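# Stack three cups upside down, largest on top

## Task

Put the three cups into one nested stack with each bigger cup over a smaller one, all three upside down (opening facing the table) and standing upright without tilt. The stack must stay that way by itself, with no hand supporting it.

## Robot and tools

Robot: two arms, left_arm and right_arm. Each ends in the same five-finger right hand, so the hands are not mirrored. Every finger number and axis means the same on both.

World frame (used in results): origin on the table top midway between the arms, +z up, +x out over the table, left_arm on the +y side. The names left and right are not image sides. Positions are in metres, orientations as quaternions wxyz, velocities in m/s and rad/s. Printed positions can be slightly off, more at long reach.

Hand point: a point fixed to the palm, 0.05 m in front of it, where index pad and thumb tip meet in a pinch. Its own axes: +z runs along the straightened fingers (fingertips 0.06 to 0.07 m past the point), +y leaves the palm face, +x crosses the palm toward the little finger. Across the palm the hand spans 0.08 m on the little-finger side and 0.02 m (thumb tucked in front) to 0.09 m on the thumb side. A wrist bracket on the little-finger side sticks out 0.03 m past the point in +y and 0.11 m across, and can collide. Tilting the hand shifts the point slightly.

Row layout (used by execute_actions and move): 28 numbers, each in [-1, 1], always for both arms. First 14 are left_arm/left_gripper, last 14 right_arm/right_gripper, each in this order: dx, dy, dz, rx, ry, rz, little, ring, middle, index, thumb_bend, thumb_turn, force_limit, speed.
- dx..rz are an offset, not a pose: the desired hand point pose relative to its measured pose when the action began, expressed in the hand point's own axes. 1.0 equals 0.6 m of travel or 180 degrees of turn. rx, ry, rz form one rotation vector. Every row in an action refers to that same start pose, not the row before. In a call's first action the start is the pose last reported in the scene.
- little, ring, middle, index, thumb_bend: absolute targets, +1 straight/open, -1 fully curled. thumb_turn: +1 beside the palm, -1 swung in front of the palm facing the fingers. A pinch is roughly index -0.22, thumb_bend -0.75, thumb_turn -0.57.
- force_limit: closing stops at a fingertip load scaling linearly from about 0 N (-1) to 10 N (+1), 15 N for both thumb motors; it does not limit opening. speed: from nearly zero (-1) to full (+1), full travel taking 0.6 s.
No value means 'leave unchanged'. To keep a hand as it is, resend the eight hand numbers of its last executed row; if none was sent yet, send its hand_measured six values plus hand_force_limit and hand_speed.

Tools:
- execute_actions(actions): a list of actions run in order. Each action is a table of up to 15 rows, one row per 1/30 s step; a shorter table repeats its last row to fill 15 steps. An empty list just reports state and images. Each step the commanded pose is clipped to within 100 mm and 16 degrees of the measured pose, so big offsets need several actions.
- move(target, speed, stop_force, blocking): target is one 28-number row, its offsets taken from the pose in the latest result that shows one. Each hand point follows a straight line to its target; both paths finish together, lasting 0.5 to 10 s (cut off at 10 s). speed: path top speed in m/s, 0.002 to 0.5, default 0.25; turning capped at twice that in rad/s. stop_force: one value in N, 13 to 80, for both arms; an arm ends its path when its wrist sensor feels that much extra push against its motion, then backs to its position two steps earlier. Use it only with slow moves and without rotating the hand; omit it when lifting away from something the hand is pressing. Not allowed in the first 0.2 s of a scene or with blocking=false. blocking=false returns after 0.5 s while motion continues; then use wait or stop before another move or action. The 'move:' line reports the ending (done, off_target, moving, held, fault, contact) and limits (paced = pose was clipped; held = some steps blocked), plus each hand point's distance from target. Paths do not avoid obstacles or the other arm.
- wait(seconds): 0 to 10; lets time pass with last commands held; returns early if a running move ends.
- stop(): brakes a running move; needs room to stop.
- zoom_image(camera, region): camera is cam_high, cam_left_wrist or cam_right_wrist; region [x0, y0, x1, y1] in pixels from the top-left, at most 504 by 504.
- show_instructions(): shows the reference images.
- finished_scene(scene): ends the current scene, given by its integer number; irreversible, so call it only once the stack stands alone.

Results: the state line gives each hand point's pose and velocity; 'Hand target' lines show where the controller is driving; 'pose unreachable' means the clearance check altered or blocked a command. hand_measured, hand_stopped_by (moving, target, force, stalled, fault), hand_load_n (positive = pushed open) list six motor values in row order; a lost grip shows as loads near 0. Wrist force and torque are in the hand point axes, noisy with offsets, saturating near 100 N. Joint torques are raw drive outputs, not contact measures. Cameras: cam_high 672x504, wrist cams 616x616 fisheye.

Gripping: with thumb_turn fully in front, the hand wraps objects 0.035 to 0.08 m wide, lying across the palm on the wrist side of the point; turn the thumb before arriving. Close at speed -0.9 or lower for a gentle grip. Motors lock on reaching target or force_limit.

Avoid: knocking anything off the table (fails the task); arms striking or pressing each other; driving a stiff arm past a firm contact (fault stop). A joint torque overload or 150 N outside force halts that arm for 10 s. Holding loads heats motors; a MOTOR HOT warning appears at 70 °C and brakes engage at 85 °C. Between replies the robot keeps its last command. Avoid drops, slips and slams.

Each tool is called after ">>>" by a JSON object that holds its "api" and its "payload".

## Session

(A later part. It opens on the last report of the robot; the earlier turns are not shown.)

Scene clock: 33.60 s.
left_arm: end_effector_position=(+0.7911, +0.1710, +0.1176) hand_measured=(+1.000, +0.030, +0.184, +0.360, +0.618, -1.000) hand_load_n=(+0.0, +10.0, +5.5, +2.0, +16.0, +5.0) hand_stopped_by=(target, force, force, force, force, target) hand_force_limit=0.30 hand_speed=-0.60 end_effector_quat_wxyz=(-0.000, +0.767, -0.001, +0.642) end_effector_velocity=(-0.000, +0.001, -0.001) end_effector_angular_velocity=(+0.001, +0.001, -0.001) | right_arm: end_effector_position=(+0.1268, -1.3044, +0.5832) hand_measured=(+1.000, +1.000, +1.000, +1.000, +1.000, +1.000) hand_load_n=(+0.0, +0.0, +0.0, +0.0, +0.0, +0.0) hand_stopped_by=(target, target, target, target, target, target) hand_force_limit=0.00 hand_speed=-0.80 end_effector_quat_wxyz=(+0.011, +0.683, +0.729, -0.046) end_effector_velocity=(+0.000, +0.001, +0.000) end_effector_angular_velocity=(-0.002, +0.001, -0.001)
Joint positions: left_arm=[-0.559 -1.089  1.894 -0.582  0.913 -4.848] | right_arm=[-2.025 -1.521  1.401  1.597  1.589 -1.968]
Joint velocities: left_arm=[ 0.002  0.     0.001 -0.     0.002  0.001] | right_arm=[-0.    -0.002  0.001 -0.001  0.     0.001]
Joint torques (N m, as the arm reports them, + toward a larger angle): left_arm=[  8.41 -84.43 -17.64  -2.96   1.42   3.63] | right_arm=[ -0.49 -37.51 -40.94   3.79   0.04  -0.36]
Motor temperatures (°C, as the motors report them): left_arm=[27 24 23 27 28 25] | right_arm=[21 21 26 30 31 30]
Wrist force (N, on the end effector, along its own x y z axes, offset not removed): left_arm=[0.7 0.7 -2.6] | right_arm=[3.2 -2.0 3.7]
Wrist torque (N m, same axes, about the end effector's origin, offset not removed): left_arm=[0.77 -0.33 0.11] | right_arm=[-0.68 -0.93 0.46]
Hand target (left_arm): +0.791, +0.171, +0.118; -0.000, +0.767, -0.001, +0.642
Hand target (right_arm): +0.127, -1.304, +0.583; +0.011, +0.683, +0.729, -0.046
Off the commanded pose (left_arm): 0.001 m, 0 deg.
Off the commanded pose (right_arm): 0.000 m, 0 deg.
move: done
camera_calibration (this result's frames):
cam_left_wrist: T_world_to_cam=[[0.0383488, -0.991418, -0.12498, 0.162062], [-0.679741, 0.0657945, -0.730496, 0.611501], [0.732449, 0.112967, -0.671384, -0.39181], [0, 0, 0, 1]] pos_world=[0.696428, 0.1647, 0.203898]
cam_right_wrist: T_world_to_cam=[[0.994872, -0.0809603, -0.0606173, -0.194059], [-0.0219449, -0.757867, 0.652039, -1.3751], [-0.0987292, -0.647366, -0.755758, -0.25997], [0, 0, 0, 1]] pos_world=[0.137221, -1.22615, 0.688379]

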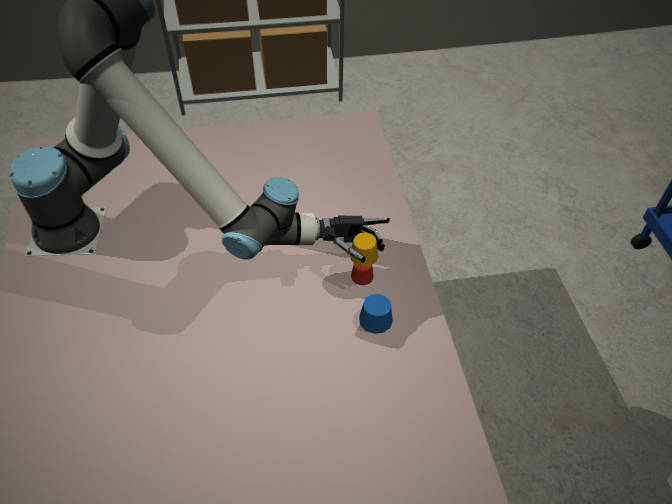

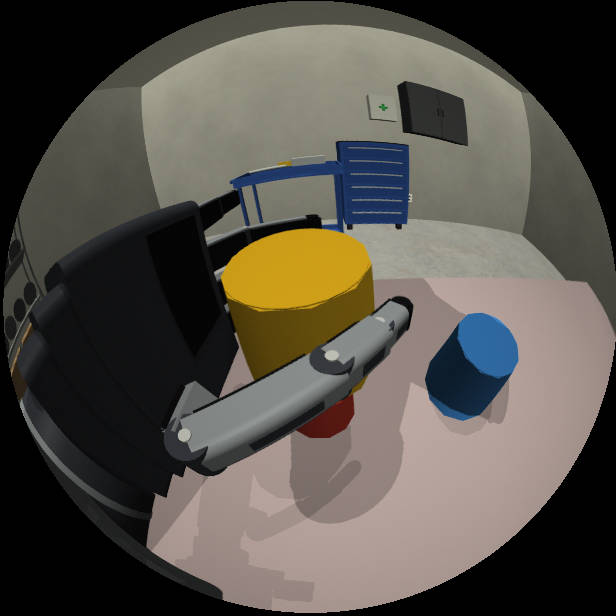

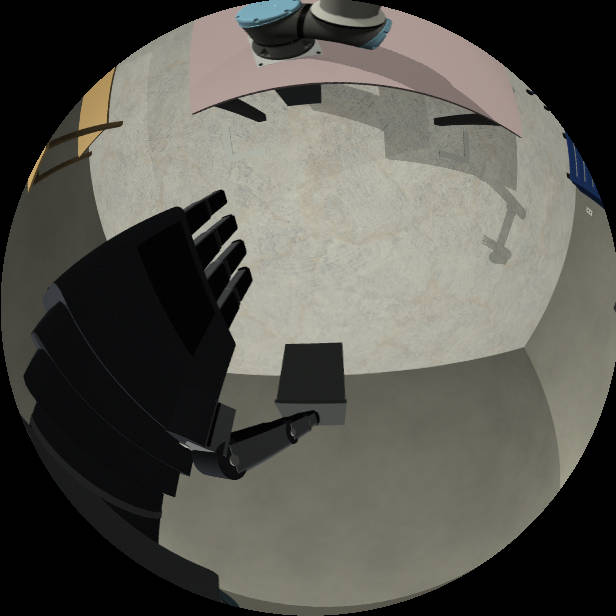

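>>> {"api": "move", "payload": {"target": [-0.1545,0,0.022,0,0,0,1,-0.2,-0.8,-0.8,0.6,-1,0.3,-0.6,0,0,0,0,0,0,1,1,1,1,1,1,0,-0.8], "speed": 0.05, "stop_force": 14}}

>>> {"api": "move", "payload": {"target": [0,0,0,0,0,0,1,1,1,1,1,-1,0.3,-0.2,0,0,0,0,0,0,1,1,1,1,1,1,0,-0.8]}}

>>> {"api": "move", "payload": {"target": [0.15,-0.008,-0.05,0,0,0,1,1,1,1,1,-1,0.3,-0.2,0,0,0,0,0,0,1,1,1,1,1,1,0,-0.8], "speed": 0.12}}

>>> {"api": "move", "payload": {"target": [-0.004,0.243,-0.022,0,0,0,1,1,1,1,1,-1,0.3,-0.2,0,0,0,0,0,0,1,1,1,1,1,1,0,-0.8], "speed": 0.18}}

>>> {"api": "move", "payload": {"target": [-0.137,0,0.024,0,0,0,1,1,1,1,1,-1,0.3,-0.2,0,0,0,0,0,0,1,1,1,1,1,1,0,-0.8], "speed": 0.08, "stop_force": 14}}

Scene clock: 42.13 s.
left_arm: end_effector_position=(+0.7881, +0.1711, +0.0242) hand_measured=(+1.000, +0.030, +0.184, +0.360, +0.618, -1.000) hand_load_n=(+0.0, +10.0, +5.5, +2.0, +16.0, +5.0) hand_stopped_by=(target, force, force, force, force, target) hand_force_limit=0.30 hand_speed=-0.60 end_effector_quat_wxyz=(-0.000, +0.767, -0.001, +0.642) end_effector_velocity=(-0.001, +0.000, -0.001) end_effector_angular_velocity=(+0.001, +0.000, -0.001) | right_arm: end_effector_position=(+0.1268, -1.3044, +0.5832) hand_measured=(+1.000, +1.000, +1.000, +1.000, +1.000, +1.000) hand_load_n=(+0.0, +0.0, +0.0, +0.0, +0.0, +0.0) hand_stopped_by=(target, target, target, target, target, target) hand_force_limit=0.00 hand_speed=-0.80 end_effector_quat_wxyz=(+0.011, +0.683, +0.729, -0.046) end_effector_velocity=(+0.000, +0.001, +0.001) end_effector_angular_velocity=(-0.002, +0.001, +0.001)
Joint positions: left_arm=[-0.562 -0.967  1.923 -0.732  0.911 -4.849] | right_arm=[-2.025 -1.521  1.401  1.597  1.589 -1.968]
Joint velocities: left_arm=[ 0.     0.001  0.002 -0.002  0.001  0.002] | right_arm=[ 0.    -0.002 -0.     0.001 -0.    -0.   ]
Joint torques (N m, as the arm reports them, + toward a larger angle): left_arm=[-12.59 -66.51 -14.31  -2.45  -2.53  -2.31] | right_arm=[ -1.27 -35.9  -41.11   3.48   0.08  -0.35]
Motor temperatures (°C, as the motors report them): left_arm=[27 24 23 27 28 25] | right_arm=[21 21 26 30 31 30]
Wrist force (N, on the end effector, along its own x y z axes, offset not removed): left_arm=[-1.0 2.4 3.8] | right_arm=[-0.5 0.5 5.5]
Wrist torque (N m, same axes, about the end effector's origin, offset not removed): left_arm=[0.82 -0.09 0.05] | right_arm=[-0.30 -0.23 0.25]
Hand target (left_arm): +0.788, +0.171, +0.024; -0.000, +0.767, -0.001, +0.642
Hand target (right_arm): +0.127, -1.304, +0.583; +0.011, +0.683, +0.729, -0.046
Off the commanded pose (left_arm): 0.000 m, 0 deg.
Off the commanded pose (right_arm): 0.000 m, 0 deg.
move: done
camera_calibration (this result's frames):
cam_left_wrist: T_world_to_cam=[[0.0383588, -0.991423, -0.124935, 0.150597], [-0.67974, 0.0657547, -0.730499, 0.541211], [0.732449, 0.112944, -0.671388, -0.452281], [0, 0, 0, 1]] pos_world=[0.693379, 0.164801, 0.110513]
cam_right_wrist: T_world_to_cam=[[0.994872, -0.0809604, -0.0606173, -0.194059], [-0.0219449, -0.757867, 0.652039, -1.3751], [-0.0987292, -0.647366, -0.755758, -0.25997], [0, 0, 0, 1]] pos_world=[0.137221, -1.22615, 0.688379]

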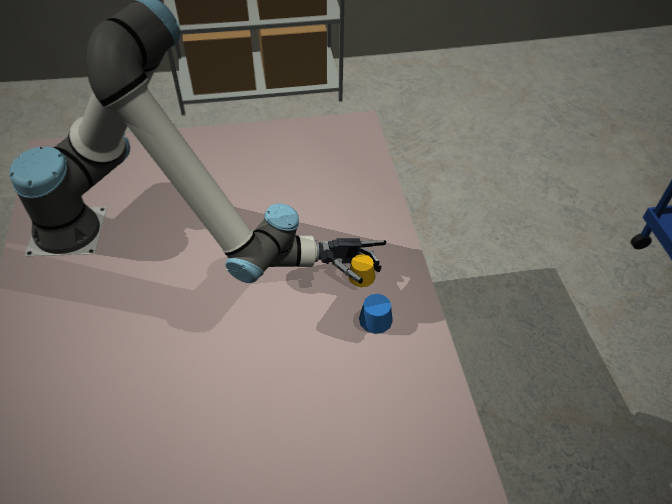

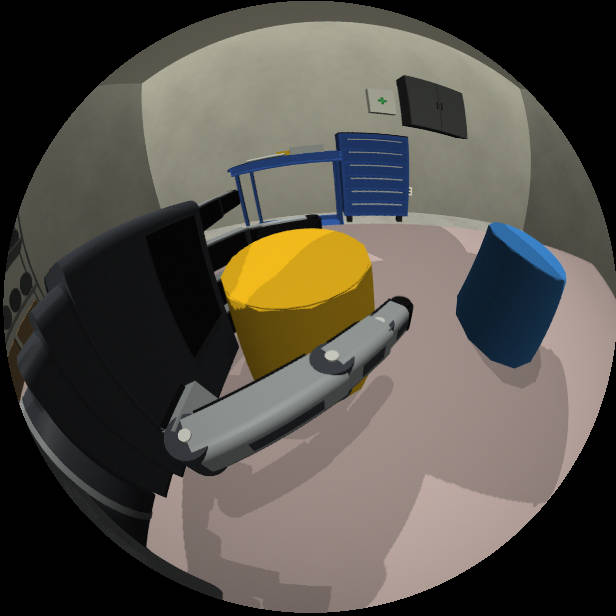

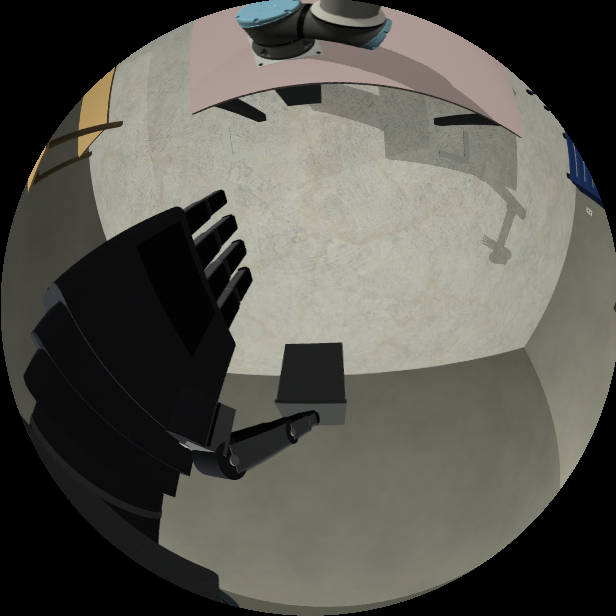

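Scene clock: 43.13 s.
left_arm: end_effector_position=(+0.7881, +0.1711, +0.0242) hand_measured=(+1.000, +1.000, +1.000, +1.000, +1.000, -1.000) hand_load_n=(+0.0, +0.0, +0.0, +0.0, +0.0, +0.0) hand_stopped_by=(target, target, target, target, target, target) hand_force_limit=0.30 hand_speed=-0.20 end_effector_quat_wxyz=(-0.000, +0.767, -0.001, +0.642) end_effector_velocity=(-0.001, +0.000, -0.002) end_effector_angular_velocity=(-0.001, +0.002, -0.001) | right_arm: end_effector_position=(+0.1268, -1.3044, +0.5832) hand_measured=(+1.000, +1.000, +1.000, +1.000, +1.000, +1.000) hand_load_n=(+0.0, +0.0, +0.0, +0.0, +0.0, +0.0) hand_stopped_by=(target, target, target, target, target, target) hand_force_limit=0.00 hand_speed=-0.80 end_effector_quat_wxyz=(+0.011, +0.683, +0.729, -0.046) end_effector_velocity=(+0.001, +0.000, +0.002) end_effector_angular_velocity=(-0.003, +0.001, +0.001)
Joint positions: left_arm=[-0.562 -0.967  1.923 -0.732  0.911 -4.849] | right_arm=[-2.025 -1.521  1.401  1.597  1.589 -1.968]
Joint velocities: left_arm=[-0.     0.001  0.002  0.     0.001 -0.002] | right_arm=[ 0.001 -0.001 -0.002  0.     0.     0.   ]
Joint torques (N m, as the arm reports them, + toward a larger angle): left_arm=[-10.48 -86.44 -15.92   1.31  -2.05  -1.94] | right_arm=[ -0.03 -35.21 -41.26   3.55  -0.02  -0.4 ]
Motor temperatures (°C, as the motors report them): left_arm=[27 24 23 27 28 25] | right_arm=[21 21 26 30 31 30]
Wrist force (N, on the end effector, along its own x y z axes, offset not removed): left_arm=[1.5 1.3 -1.1] | right_arm=[1.8 1.3 2.4]
Wrist torque (N m, same axes, about the end effector's origin, offset not removed): left_arm=[0.90 -0.26 0.18] | right_arm=[-0.03 -0.57 0.32]
Hand target (left_arm): +0.788, +0.171, +0.024; -0.000, +0.767, -0.001, +0.642
Hand target (right_arm): +0.127, -1.304, +0.583; +0.011, +0.683, +0.729, -0.046
Off the commanded pose (left_arm): 0.000 m, 0 deg.
Off the commanded pose (right_arm): 0.000 m, 0 deg.
move: done
camera_calibration (this result's frames):
cam_left_wrist: T_world_to_cam=[[0.0383616, -0.991423, -0.124931, 0.150591], [-0.679737, 0.0657509, -0.730503, 0.541186], [0.732452, 0.112944, -0.671385, -0.452305], [0, 0, 0, 1]] pos_world=[0.693379, 0.164801, 0.110481]
cam_right_wrist: T_world_to_cam=[[0.994872, -0.0809603, -0.0606172, -0.194059], [-0.0219449, -0.757867, 0.652039, -1.3751], [-0.0987291, -0.647366, -0.755758, -0.25997], [0, 0, 0, 1]] pos_world=[0.137221, -1.22615, 0.688379]

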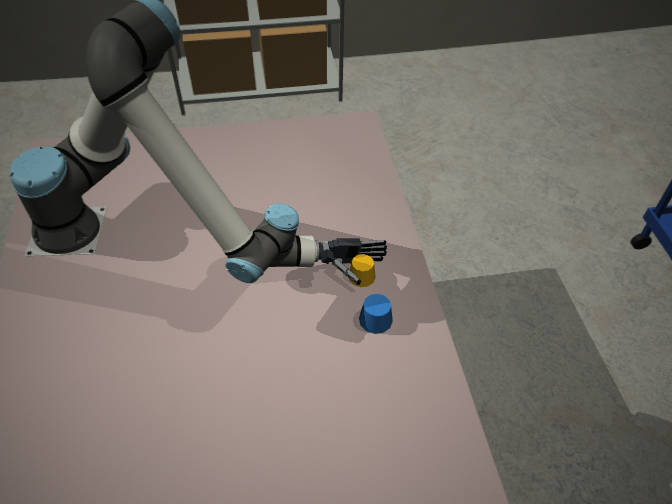

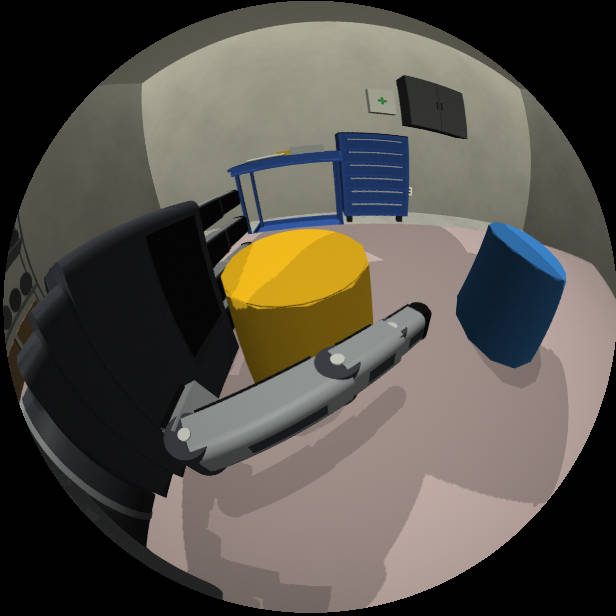

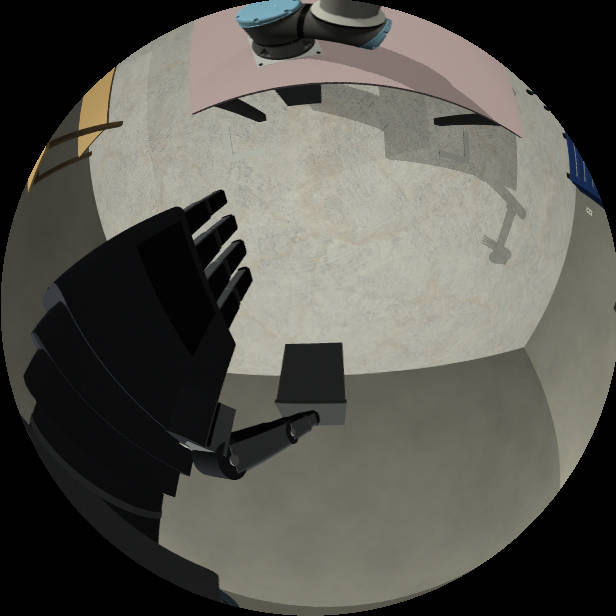

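Scene clock: 44.37 s.
left_arm: end_effector_position=(+0.7741, +0.1758, +0.1178) hand_measured=(+1.000, +1.000, +1.000, +1.000, +1.000, -1.000) hand_load_n=(+0.0, +0.0, +0.0, +0.0, +0.0, +0.0) hand_stopped_by=(target, target, target, target, target, target) hand_force_limit=0.30 hand_speed=-0.20 end_effector_quat_wxyz=(-0.000, +0.767, -0.001, +0.642) end_effector_velocity=(+0.000, +0.000, -0.000) end_effector_angular_velocity=(-0.000, +0.000, +0.000) | right_arm: end_effector_position=(+0.1268, -1.3044, +0.5832) hand_measured=(+1.000, +1.000, +1.000, +1.000, +1.000, +1.000) hand_load_n=(+0.0, +0.0, +0.0, +0.0, +0.0, +0.0) hand_stopped_by=(target, target, target, target, target, target) hand_force_limit=0.00 hand_speed=-0.80 end_effector_quat_wxyz=(+0.011, +0.683, +0.729, -0.046) end_effector_velocity=(+0.000, +0.000, +0.000) end_effector_angular_velocity=(-0.001, +0.000, +0.000)
Joint positions: left_arm=[-0.57  -1.11   1.93  -0.595  0.903 -4.851] | right_arm=[-2.025 -1.521  1.401  1.597  1.589 -1.968]
Joint velocities: left_arm=[ 0.     0.    -0.     0.001 -0.    -0.   ] | right_arm=[ 0.    -0.001  0.    -0.    -0.    -0.   ]
Joint torques (N m, as the arm reports them, + toward a larger angle): left_arm=[-12.31 -83.27 -36.57   1.86  -2.38  -3.11] | right_arm=[  1.01 -35.38 -41.27   3.39  -0.02  -0.32]
Motor temperatures (°C, as the motors report them): left_arm=[27 24 23 27 28 25] | right_arm=[21 21 26 30 31 30]
Wrist force (N, on the end effector, along its own x y z axes, offset not removed): left_arm=[1.4 2.0 0.3] | right_arm=[1.0 2.1 3.2]
Wrist torque (N m, same axes, about the end effector's origin, offset not removed): left_arm=[0.87 -0.50 0.15] | right_arm=[0.13 -0.59 0.33]
Hand target (left_arm): +0.774, +0.176, +0.118; -0.000, +0.767, -0.001, +0.642
Hand target (right_arm): +0.127, -1.304, +0.583; +0.011, +0.683, +0.729, -0.046
Off the commanded pose (left_arm): 0.000 m, 0 deg.
Off the commanded pose (right_arm): 0.000 m, 0 deg.
move: done
camera_calibration (this result's frames):
cam_left_wrist: T_world_to_cam=[[0.0383567, -0.991419, -0.124972, 0.167527], [-0.679744, 0.0657831, -0.730493, 0.599784], [0.732445, 0.112968, -0.671388, -0.379751], [0, 0, 0, 1]] pos_world=[0.679421, 0.169534, 0.204114]
cam_right_wrist: T_world_to_cam=[[0.994872, -0.0809604, -0.0606171, -0.194059], [-0.021945, -0.757867, 0.652039, -1.3751], [-0.0987291, -0.647366, -0.755758, -0.25997], [0, 0, 0, 1]] pos_world=[0.137221, -1.22615, 0.688379]

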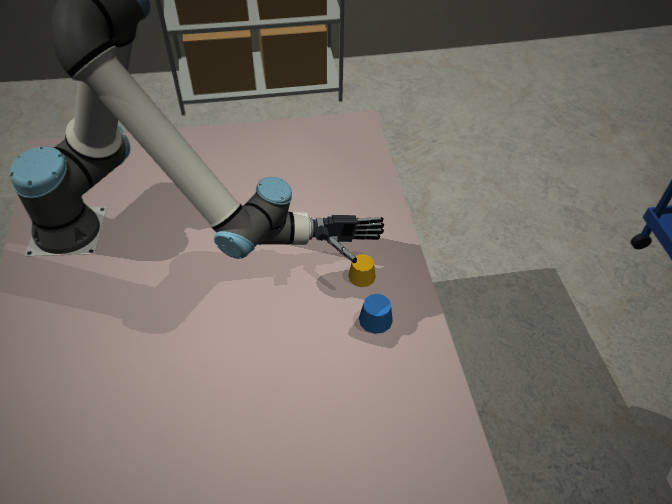

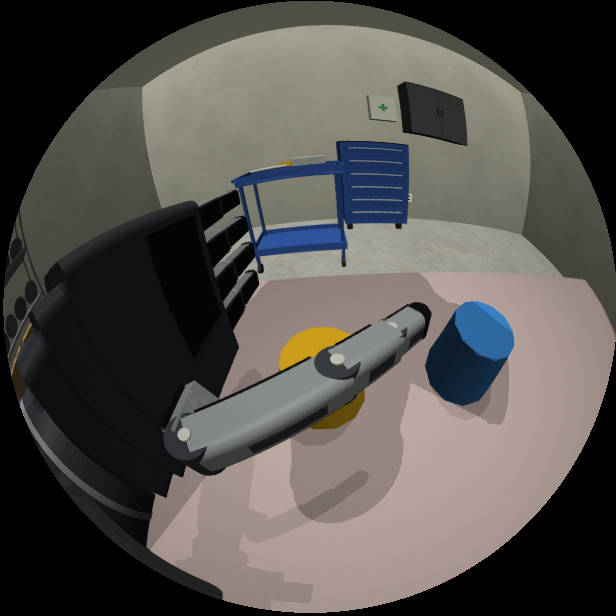

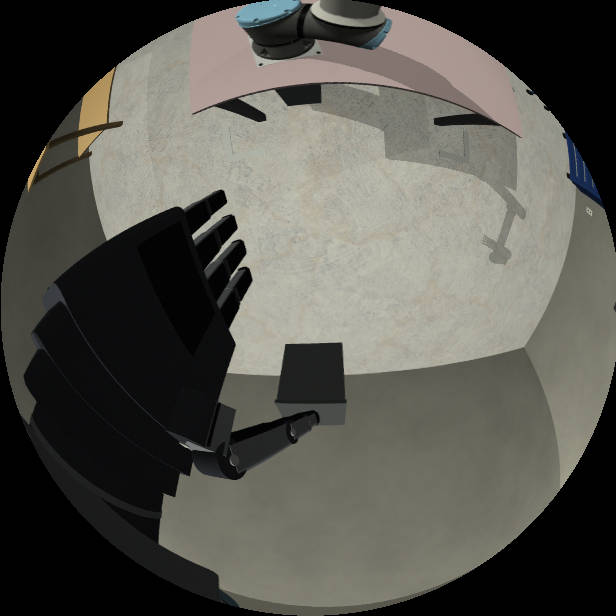

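Scene clock: 45.63 s.
left_arm: end_effector_position=(+0.7608, +0.0303, +0.1177) hand_measured=(+1.000, +1.000, +1.000, +1.000, +1.000, -1.000) hand_load_n=(+0.0, +0.0, +0.0, +0.0, +0.0, +0.0) hand_stopped_by=(target, target, target, target, target, target) hand_force_limit=0.30 hand_speed=-0.20 end_effector_quat_wxyz=(-0.000, +0.766, -0.001, +0.642) end_effector_velocity=(-0.001, -0.000, -0.002) end_effector_angular_velocity=(+0.002, +0.003, +0.001) | right_arm: end_effector_position=(+0.1268, -1.3044, +0.5832) hand_measured=(+1.000, +1.000, +1.000, +1.000, +1.000, +1.000) hand_load_n=(+0.0, +0.0, +0.0, +0.0, +0.0, +0.0) hand_stopped_by=(target, target, target, target, target, target) hand_force_limit=0.00 hand_speed=-0.80 end_effector_quat_wxyz=(+0.011, +0.683, +0.729, -0.046) end_effector_velocity=(+0.000, +0.000, -0.002) end_effector_angular_velocity=(+0.005, -0.002, -0.000)
Joint positions: left_arm=[-0.741 -1.029  1.793 -0.5    0.737 -4.907] | right_arm=[-2.025 -1.521  1.401  1.597  1.589 -1.968]
Joint velocities: left_arm=[-0.001  0.002 -0.     0.002 -0.002 -0.002] | right_arm=[0.001 0.002 0.002 0.002 0.    0.001]
Joint torques (N m, as the arm reports them, + toward a larger angle): left_arm=[-11.3  -67.6  -38.96   1.83  -2.43  -3.2 ] | right_arm=[  0.14 -35.52 -41.05   3.78  -0.02  -0.24]
Motor temperatures (°C, as the motors report them): left_arm=[27 24 23 27 28 25] | right_arm=[21 21 26 30 31 30]
Wrist force (N, on the end effector, along its own x y z axes, offset not removed): left_arm=[1.7 2.8 0.7] | right_arm=[3.1 -0.4 1.8]
Wrist torque (N m, same axes, about the end effector's origin, offset not removed): left_arm=[1.01 -0.44 0.29] | right_arm=[-0.24 -0.80 0.39]
Hand target (left_arm): +0.761, +0.030, +0.118; -0.000, +0.766, -0.001, +0.642
Hand target (right_arm): +0.127, -1.304, +0.583; +0.011, +0.683, +0.729, -0.046
Off the commanded pose (left_arm): 0.000 m, 0 deg.
Off the commanded pose (right_arm): 0.000 m, 0 deg.
move: done
camera_calibration (this result's frames):
cam_left_wrist: T_world_to_cam=[[0.0384, -0.991379, -0.125269, 0.0237262], [-0.679571, 0.0659991, -0.730635, 0.600069], [0.732604, 0.113185, -0.671179, -0.353797], [0, 0, 0, 1]] pos_world=[0.666071, 0.0239622, 0.203942]
cam_right_wrist: T_world_to_cam=[[0.994872, -0.0809603, -0.0606172, -0.194059], [-0.0219449, -0.757867, 0.65204, -1.3751], [-0.0987291, -0.647366, -0.755758, -0.25997], [0, 0, 0, 1]] pos_world=[0.137221, -1.22615, 0.688379]

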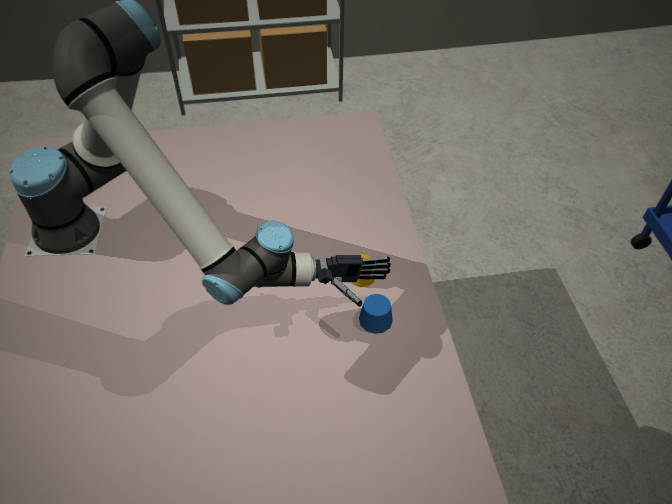

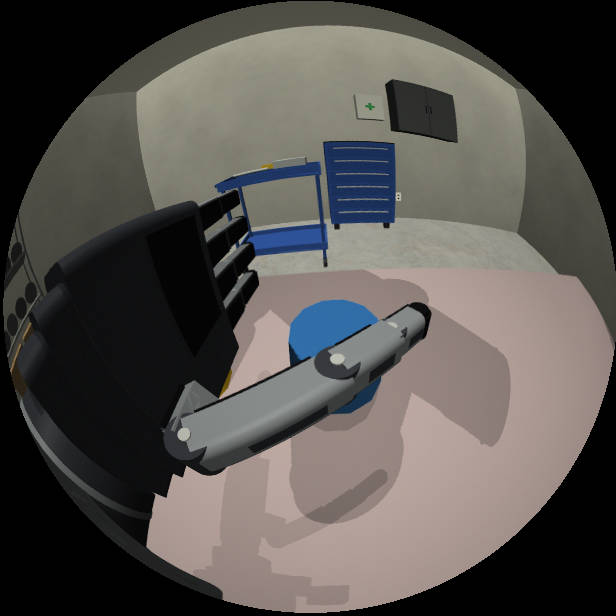

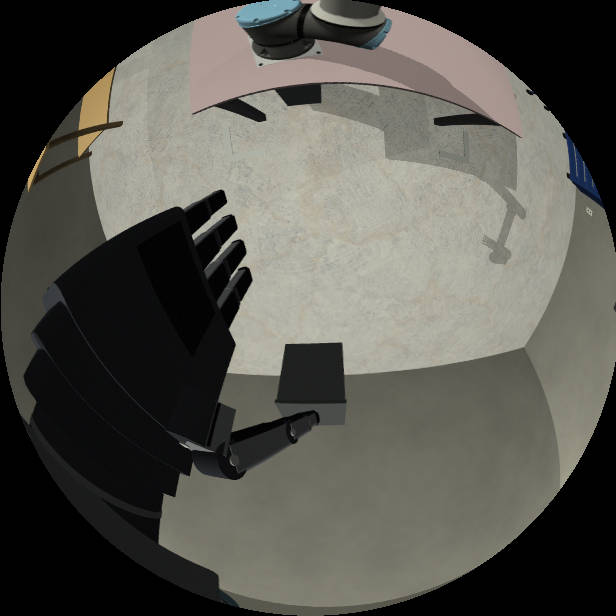

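Scene clock: 47.07 s.
left_arm: end_effector_position=(+0.7607, +0.0303, +0.0344) hand_measured=(+1.000, +1.000, +1.000, +1.000, +1.000, -1.000) hand_load_n=(+0.0, +0.0, +0.0, +0.0, +0.0, +0.0) hand_stopped_by=(target, target, target, target, target, target) hand_force_limit=0.30 hand_speed=-0.20 end_effector_quat_wxyz=(-0.000, +0.766, -0.001, +0.642) end_effector_velocity=(+0.000, +0.000, -0.002) end_effector_angular_velocity=(+0.001, +0.001, -0.000) | right_arm: end_effector_position=(+0.1268, -1.3044, +0.5832) hand_measured=(+1.000, +1.000, +1.000, +1.000, +1.000, +1.000) hand_load_n=(+0.0, +0.0, +0.0, +0.0, +0.0, +0.0) hand_stopped_by=(target, target, target, target, target, target) hand_force_limit=0.00 hand_speed=-0.80 end_effector_quat_wxyz=(+0.011, +0.683, +0.729, -0.046) end_effector_velocity=(+0.000, -0.000, -0.000) end_effector_angular_velocity=(+0.002, -0.001, +0.002)
Joint positions: left_arm=[-0.741 -0.927  1.815 -0.625  0.737 -4.907] | right_arm=[-2.025 -1.521  1.401  1.597  1.589 -1.968]
Joint velocities: left_arm=[ 0.     0.002 -0.     0.001  0.001 -0.001] | right_arm=[ 0.001  0.001 -0.     0.001  0.    -0.001]
Joint torques (N m, as the arm reports them, + toward a larger angle): left_arm=[ -2.87 -68.52 -16.09  -2.97   1.24   3.3 ] | right_arm=[  0.86 -36.06 -41.8    3.54   0.    -0.37]
Motor temperatures (°C, as the motors report them): left_arm=[27 24 23 27 28 25] | right_arm=[21 21 26 30 31 30]
Wrist force (N, on the end effector, along its own x y z axes, offset not removed): left_arm=[-1.5 5.8 1.5] | right_arm=[1.8 0.3 1.7]
Wrist torque (N m, same axes, about the end effector's origin, offset not removed): left_arm=[1.47 0.06 0.16] | right_arm=[-0.01 -0.58 0.50]
Hand target (left_arm): +0.761, +0.030, +0.034; -0.000, +0.766, -0.001, +0.642
Hand target (right_arm): +0.127, -1.304, +0.583; +0.011, +0.683, +0.729, -0.046
Off the commanded pose (left_arm): 0.000 m, 0 deg.
Off the commanded pose (right_arm): 0.000 m, 0 deg.
move: done
camera_calibration (this result's frames):
cam_left_wrist: T_world_to_cam=[[0.0384352, -0.991408, -0.12503, 0.0133075], [-0.679568, 0.0657998, -0.730656, 0.53919], [0.732605, 0.113049, -0.6712, -0.409627], [0, 0, 0, 1]] pos_world=[0.666, 0.0240226, 0.120685]
cam_right_wrist: T_world_to_cam=[[0.994872, -0.0809603, -0.0606172, -0.194059], [-0.0219449, -0.757867, 0.652039, -1.3751], [-0.0987291, -0.647366, -0.755758, -0.25997], [0, 0, 0, 1]] pos_world=[0.137221, -1.22615, 0.688379]

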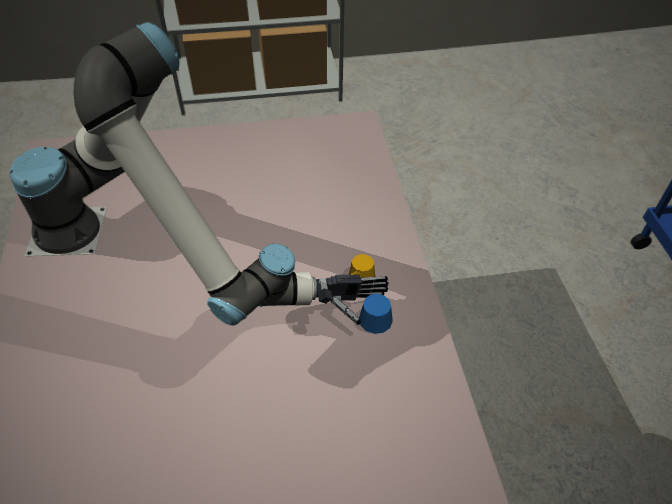

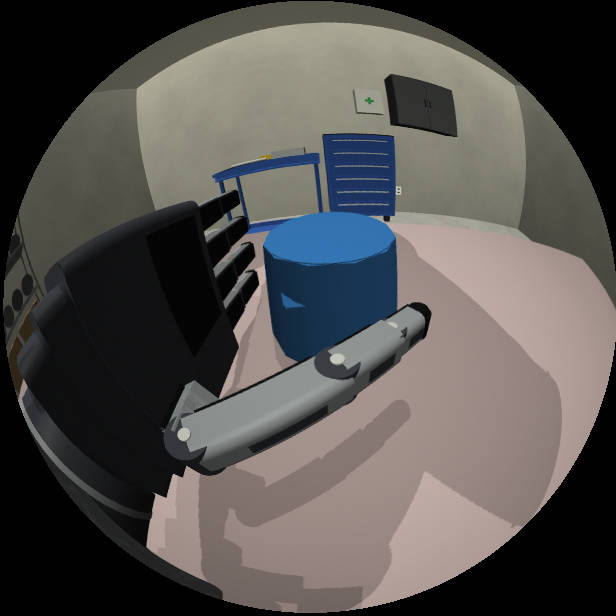

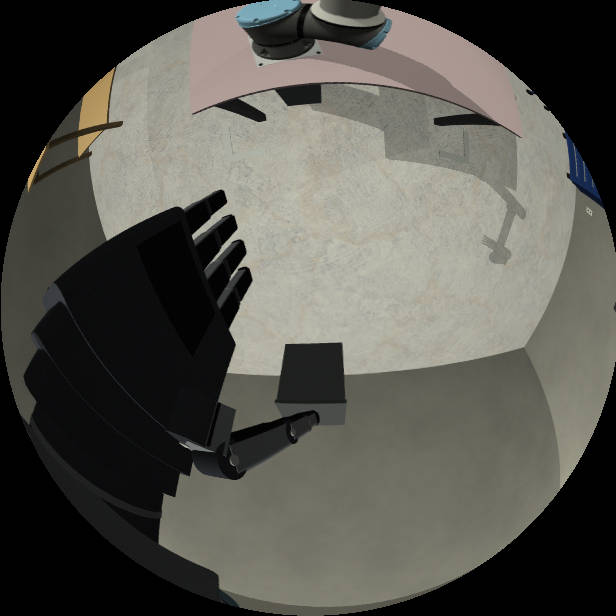

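>>> {"api": "move", "payload": {"target": [0,0.024,0.052,0,0,0,1,1,1,1,1,-1,0.3,-0.2,0,0,0,0,0,0,1,1,1,1,1,1,0,-0.8], "speed": 0.04}}

>>> {"api": "move", "payload": {"target": [0,0,0,0,0,0,1,-0.2,-0.8,-0.8,0.85,-1,0.3,-0.6,0,0,0,0,0,0,1,1,1,1,1,1,0,-0.8]}}

Scene clock: 51.10 s.
left_arm: end_effector_position=(+0.7914, +0.0159, +0.0290) hand_measured=(+1.000, +1.000, +1.000, +1.000, +1.000, -1.000) hand_load_n=(+0.0, +0.0, +0.0, +0.0, +0.0, +0.0) hand_stopped_by=(target, target, target, target, target, target) hand_force_limit=0.30 hand_speed=-0.20 end_effector_quat_wxyz=(-0.000, +0.766, -0.001, +0.642) end_effector_velocity=(+0.002, -0.001, +0.001) end_effector_angular_velocity=(-0.001, -0.002, +0.001) | right_arm: end_effector_position=(+0.1268, -1.3044, +0.5832) hand_measured=(+1.000, +1.000, +1.000, +1.000, +1.000, +1.000) hand_load_n=(+0.0, +0.0, +0.0, +0.0, +0.0, +0.0) hand_stopped_by=(target, target, target, target, target, target) hand_force_limit=0.00 hand_speed=-0.80 end_effector_quat_wxyz=(+0.011, +0.683, +0.729, -0.046) end_effector_velocity=(+0.001, -0.000, +0.000) end_effector_angular_velocity=(-0.001, +0.000, +0.002)
Joint positions: left_arm=[-0.722 -0.884  1.742 -0.6    0.755 -4.9  ] | right_arm=[-2.025 -1.521  1.401  1.597  1.589 -1.968]
Joint velocities: left_arm=[ 0.001  0.001 -0.004 -0.001 -0.     0.001] | right_arm=[ 0.002  0.    -0.001 -0.    -0.     0.   ]
Joint torques (N m, as the arm reports them, + toward a larger angle): left_arm=[  8.8  -73.29 -35.89   1.69   1.33   3.54] | right_arm=[  0.18 -35.45 -41.46   3.52   0.    -0.35]
Motor temperatures (°C, as the motors report them): left_arm=[27 24 23 27 28 25] | right_arm=[21 21 26 30 31 30]
Wrist force (N, on the end effector, along its own x y z axes, offset not removed): left_arm=[-2.0 3.2 2.7] | right_arm=[0.7 -0.1 4.0]
Wrist torque (N m, same axes, about the end effector's origin, offset not removed): left_arm=[0.88 0.07 0.07] | right_arm=[-0.36 -0.32 0.37]
Hand target (left_arm): +0.791, +0.016, +0.029; -0.000, +0.766, -0.001, +0.642
Hand target (right_arm): +0.127, -1.304, +0.583; +0.011, +0.683, +0.729, -0.046
Off the commanded pose (left_arm): 0.000 m, 0 deg.
Off the commanded pose (right_arm): 0.000 m, 0 deg.
move: done
camera_calibration (this result's frames):
cam_left_wrist: T_world_to_cam=[[0.0384311, -0.991411, -0.12501, -0.00282604], [-0.679587, 0.0657847, -0.73064, 0.557034], [0.732588, 0.113034, -0.671221, -0.434065], [0, 0, 0, 1]] pos_world=[0.696652, 0.00961808, 0.115284]
cam_right_wrist: T_world_to_cam=[[0.994872, -0.0809603, -0.0606173, -0.194059], [-0.0219449, -0.757867, 0.652039, -1.3751], [-0.0987292, -0.647366, -0.755758, -0.25997], [0, 0, 0, 1]] pos_world=[0.137221, -1.22615, 0.688379]

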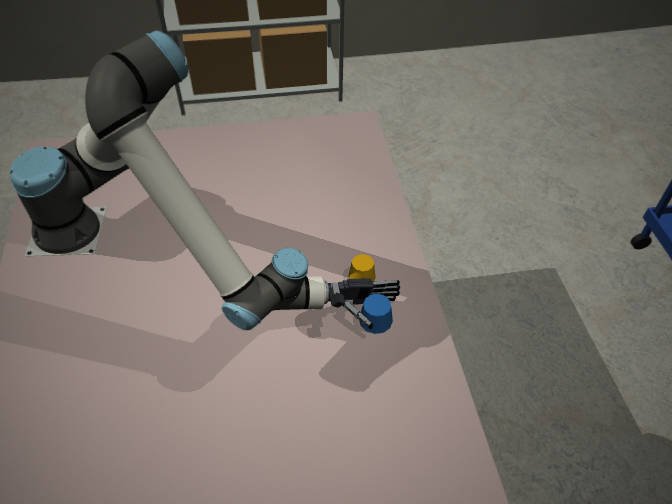

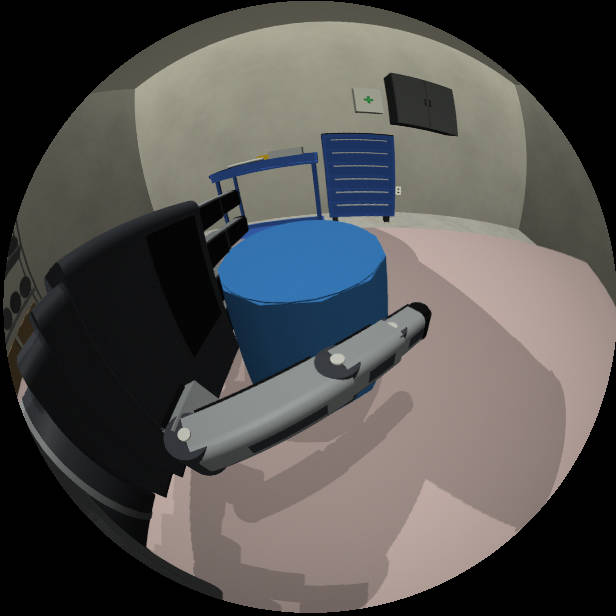

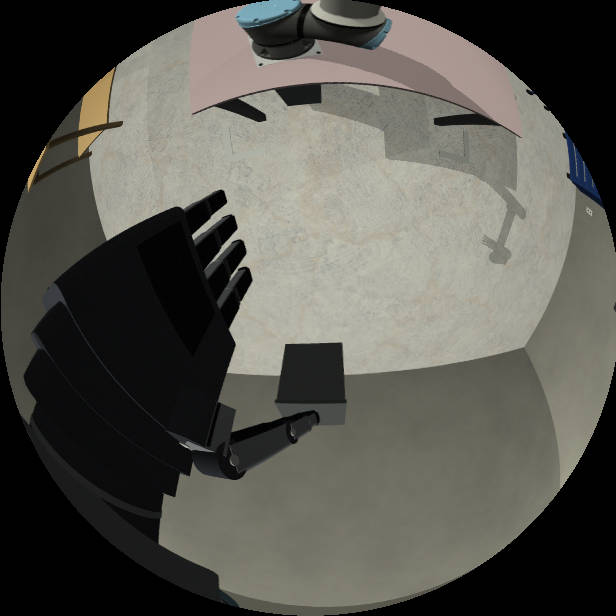

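Scene clock: 52.57 s.
left_arm: end_effector_position=(+0.7914, +0.0159, +0.0290) hand_measured=(+1.000, +0.206, +0.360, +0.516, +0.860, -1.000) hand_load_n=(+0.0, +10.5, +4.5, +2.5, +17.5, +3.0) hand_stopped_by=(target, force, force, force, target, target) hand_force_limit=0.30 hand_speed=-0.60 end_effector_quat_wxyz=(-0.000, +0.766, -0.001, +0.642) end_effector_velocity=(+0.000, -0.000, +0.001) end_effector_angular_velocity=(-0.002, -0.002, +0.000) | right_arm: end_effector_position=(+0.1268, -1.3044, +0.5832) hand_measured=(+1.000, +1.000, +1.000, +1.000, +1.000, +1.000) hand_load_n=(+0.0, +0.0, +0.0, +0.0, +0.0, +0.0) hand_stopped_by=(target, target, target, target, target, target) hand_force_limit=0.00 hand_speed=-0.80 end_effector_quat_wxyz=(+0.011, +0.683, +0.729, -0.046) end_effector_velocity=(-0.000, -0.001, +0.001) end_effector_angular_velocity=(-0.003, +0.001, +0.000)
Joint positions: left_arm=[-0.722 -0.884  1.742 -0.6    0.755 -4.9  ] | right_arm=[-2.025 -1.521  1.401  1.597  1.589 -1.968]
Joint velocities: left_arm=[-0.    -0.001  0.    -0.002 -0.    -0.001] | right_arm=[-0.     0.    -0.002 -0.001  0.    -0.   ]
Joint torques (N m, as the arm reports them, + toward a larger angle): left_arm=[  3.1  -95.88 -15.93  -1.18  -1.74   2.66] | right_arm=[ -0.23 -36.09 -41.55   3.58   0.01  -0.3 ]
Motor temperatures (°C, as the motors report them): left_arm=[27 24 23 27 28 25] | right_arm=[21 21 26 30 31 30]
Wrist force (N, on the end effector, along its own x y z axes, offset not removed): left_arm=[1.9 5.0 4.9] | right_arm=[0.5 -0.8 1.3]
Wrist torque (N m, same axes, about the end effector's origin, offset not removed): left_arm=[1.11 -0.30 0.18] | right_arm=[-0.34 -0.36 0.25]
Hand target (left_arm): +0.791, +0.016, +0.029; -0.000, +0.766, -0.001, +0.642
Hand target (right_arm): +0.127, -1.304, +0.583; +0.011, +0.683, +0.729, -0.046
Off the commanded pose (left_arm): 0.000 m, 0 deg.
Off the commanded pose (right_arm): 0.000 m, 0 deg.
move: done
camera_calibration (this result's frames):
cam_left_wrist: T_world_to_cam=[[0.0384246, -0.991406, -0.125054, -0.00281008], [-0.679617, 0.065817, -0.730608, 0.557028], [0.73256, 0.113062, -0.671247, -0.434069], [0, 0, 0, 1]] pos_world=[0.696656, 0.00962891, 0.11525]
cam_right_wrist: T_world_to_cam=[[0.994872, -0.0809604, -0.0606173, -0.194059], [-0.021945, -0.757868, 0.652039, -1.3751], [-0.0987292, -0.647366, -0.755758, -0.25997], [0, 0, 0, 1]] pos_world=[0.137221, -1.22615, 0.688379]

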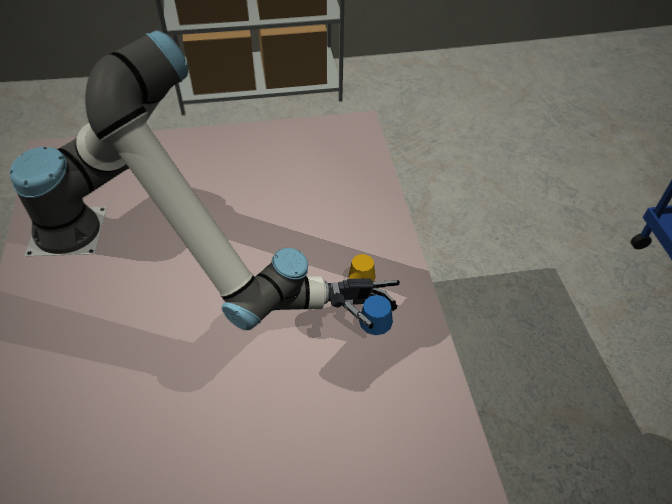

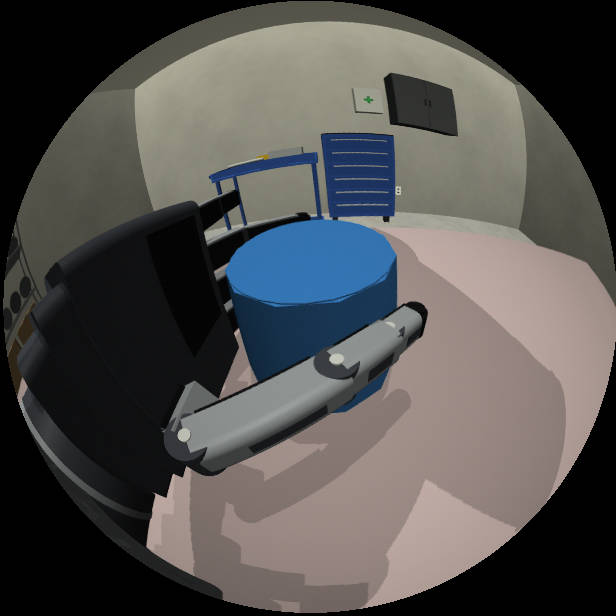

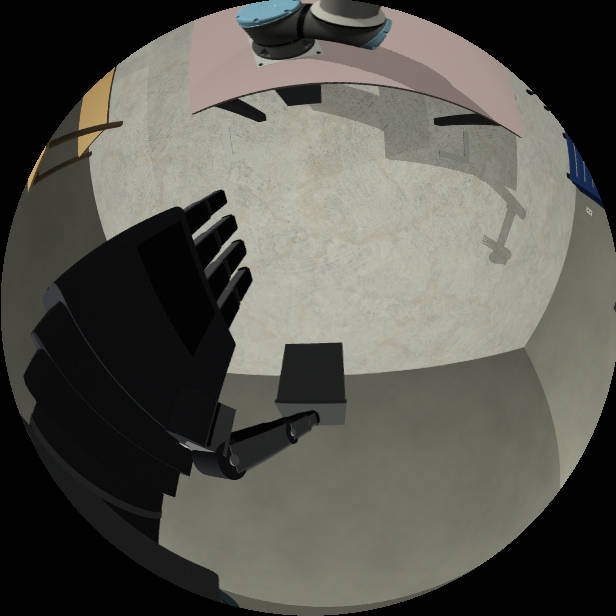

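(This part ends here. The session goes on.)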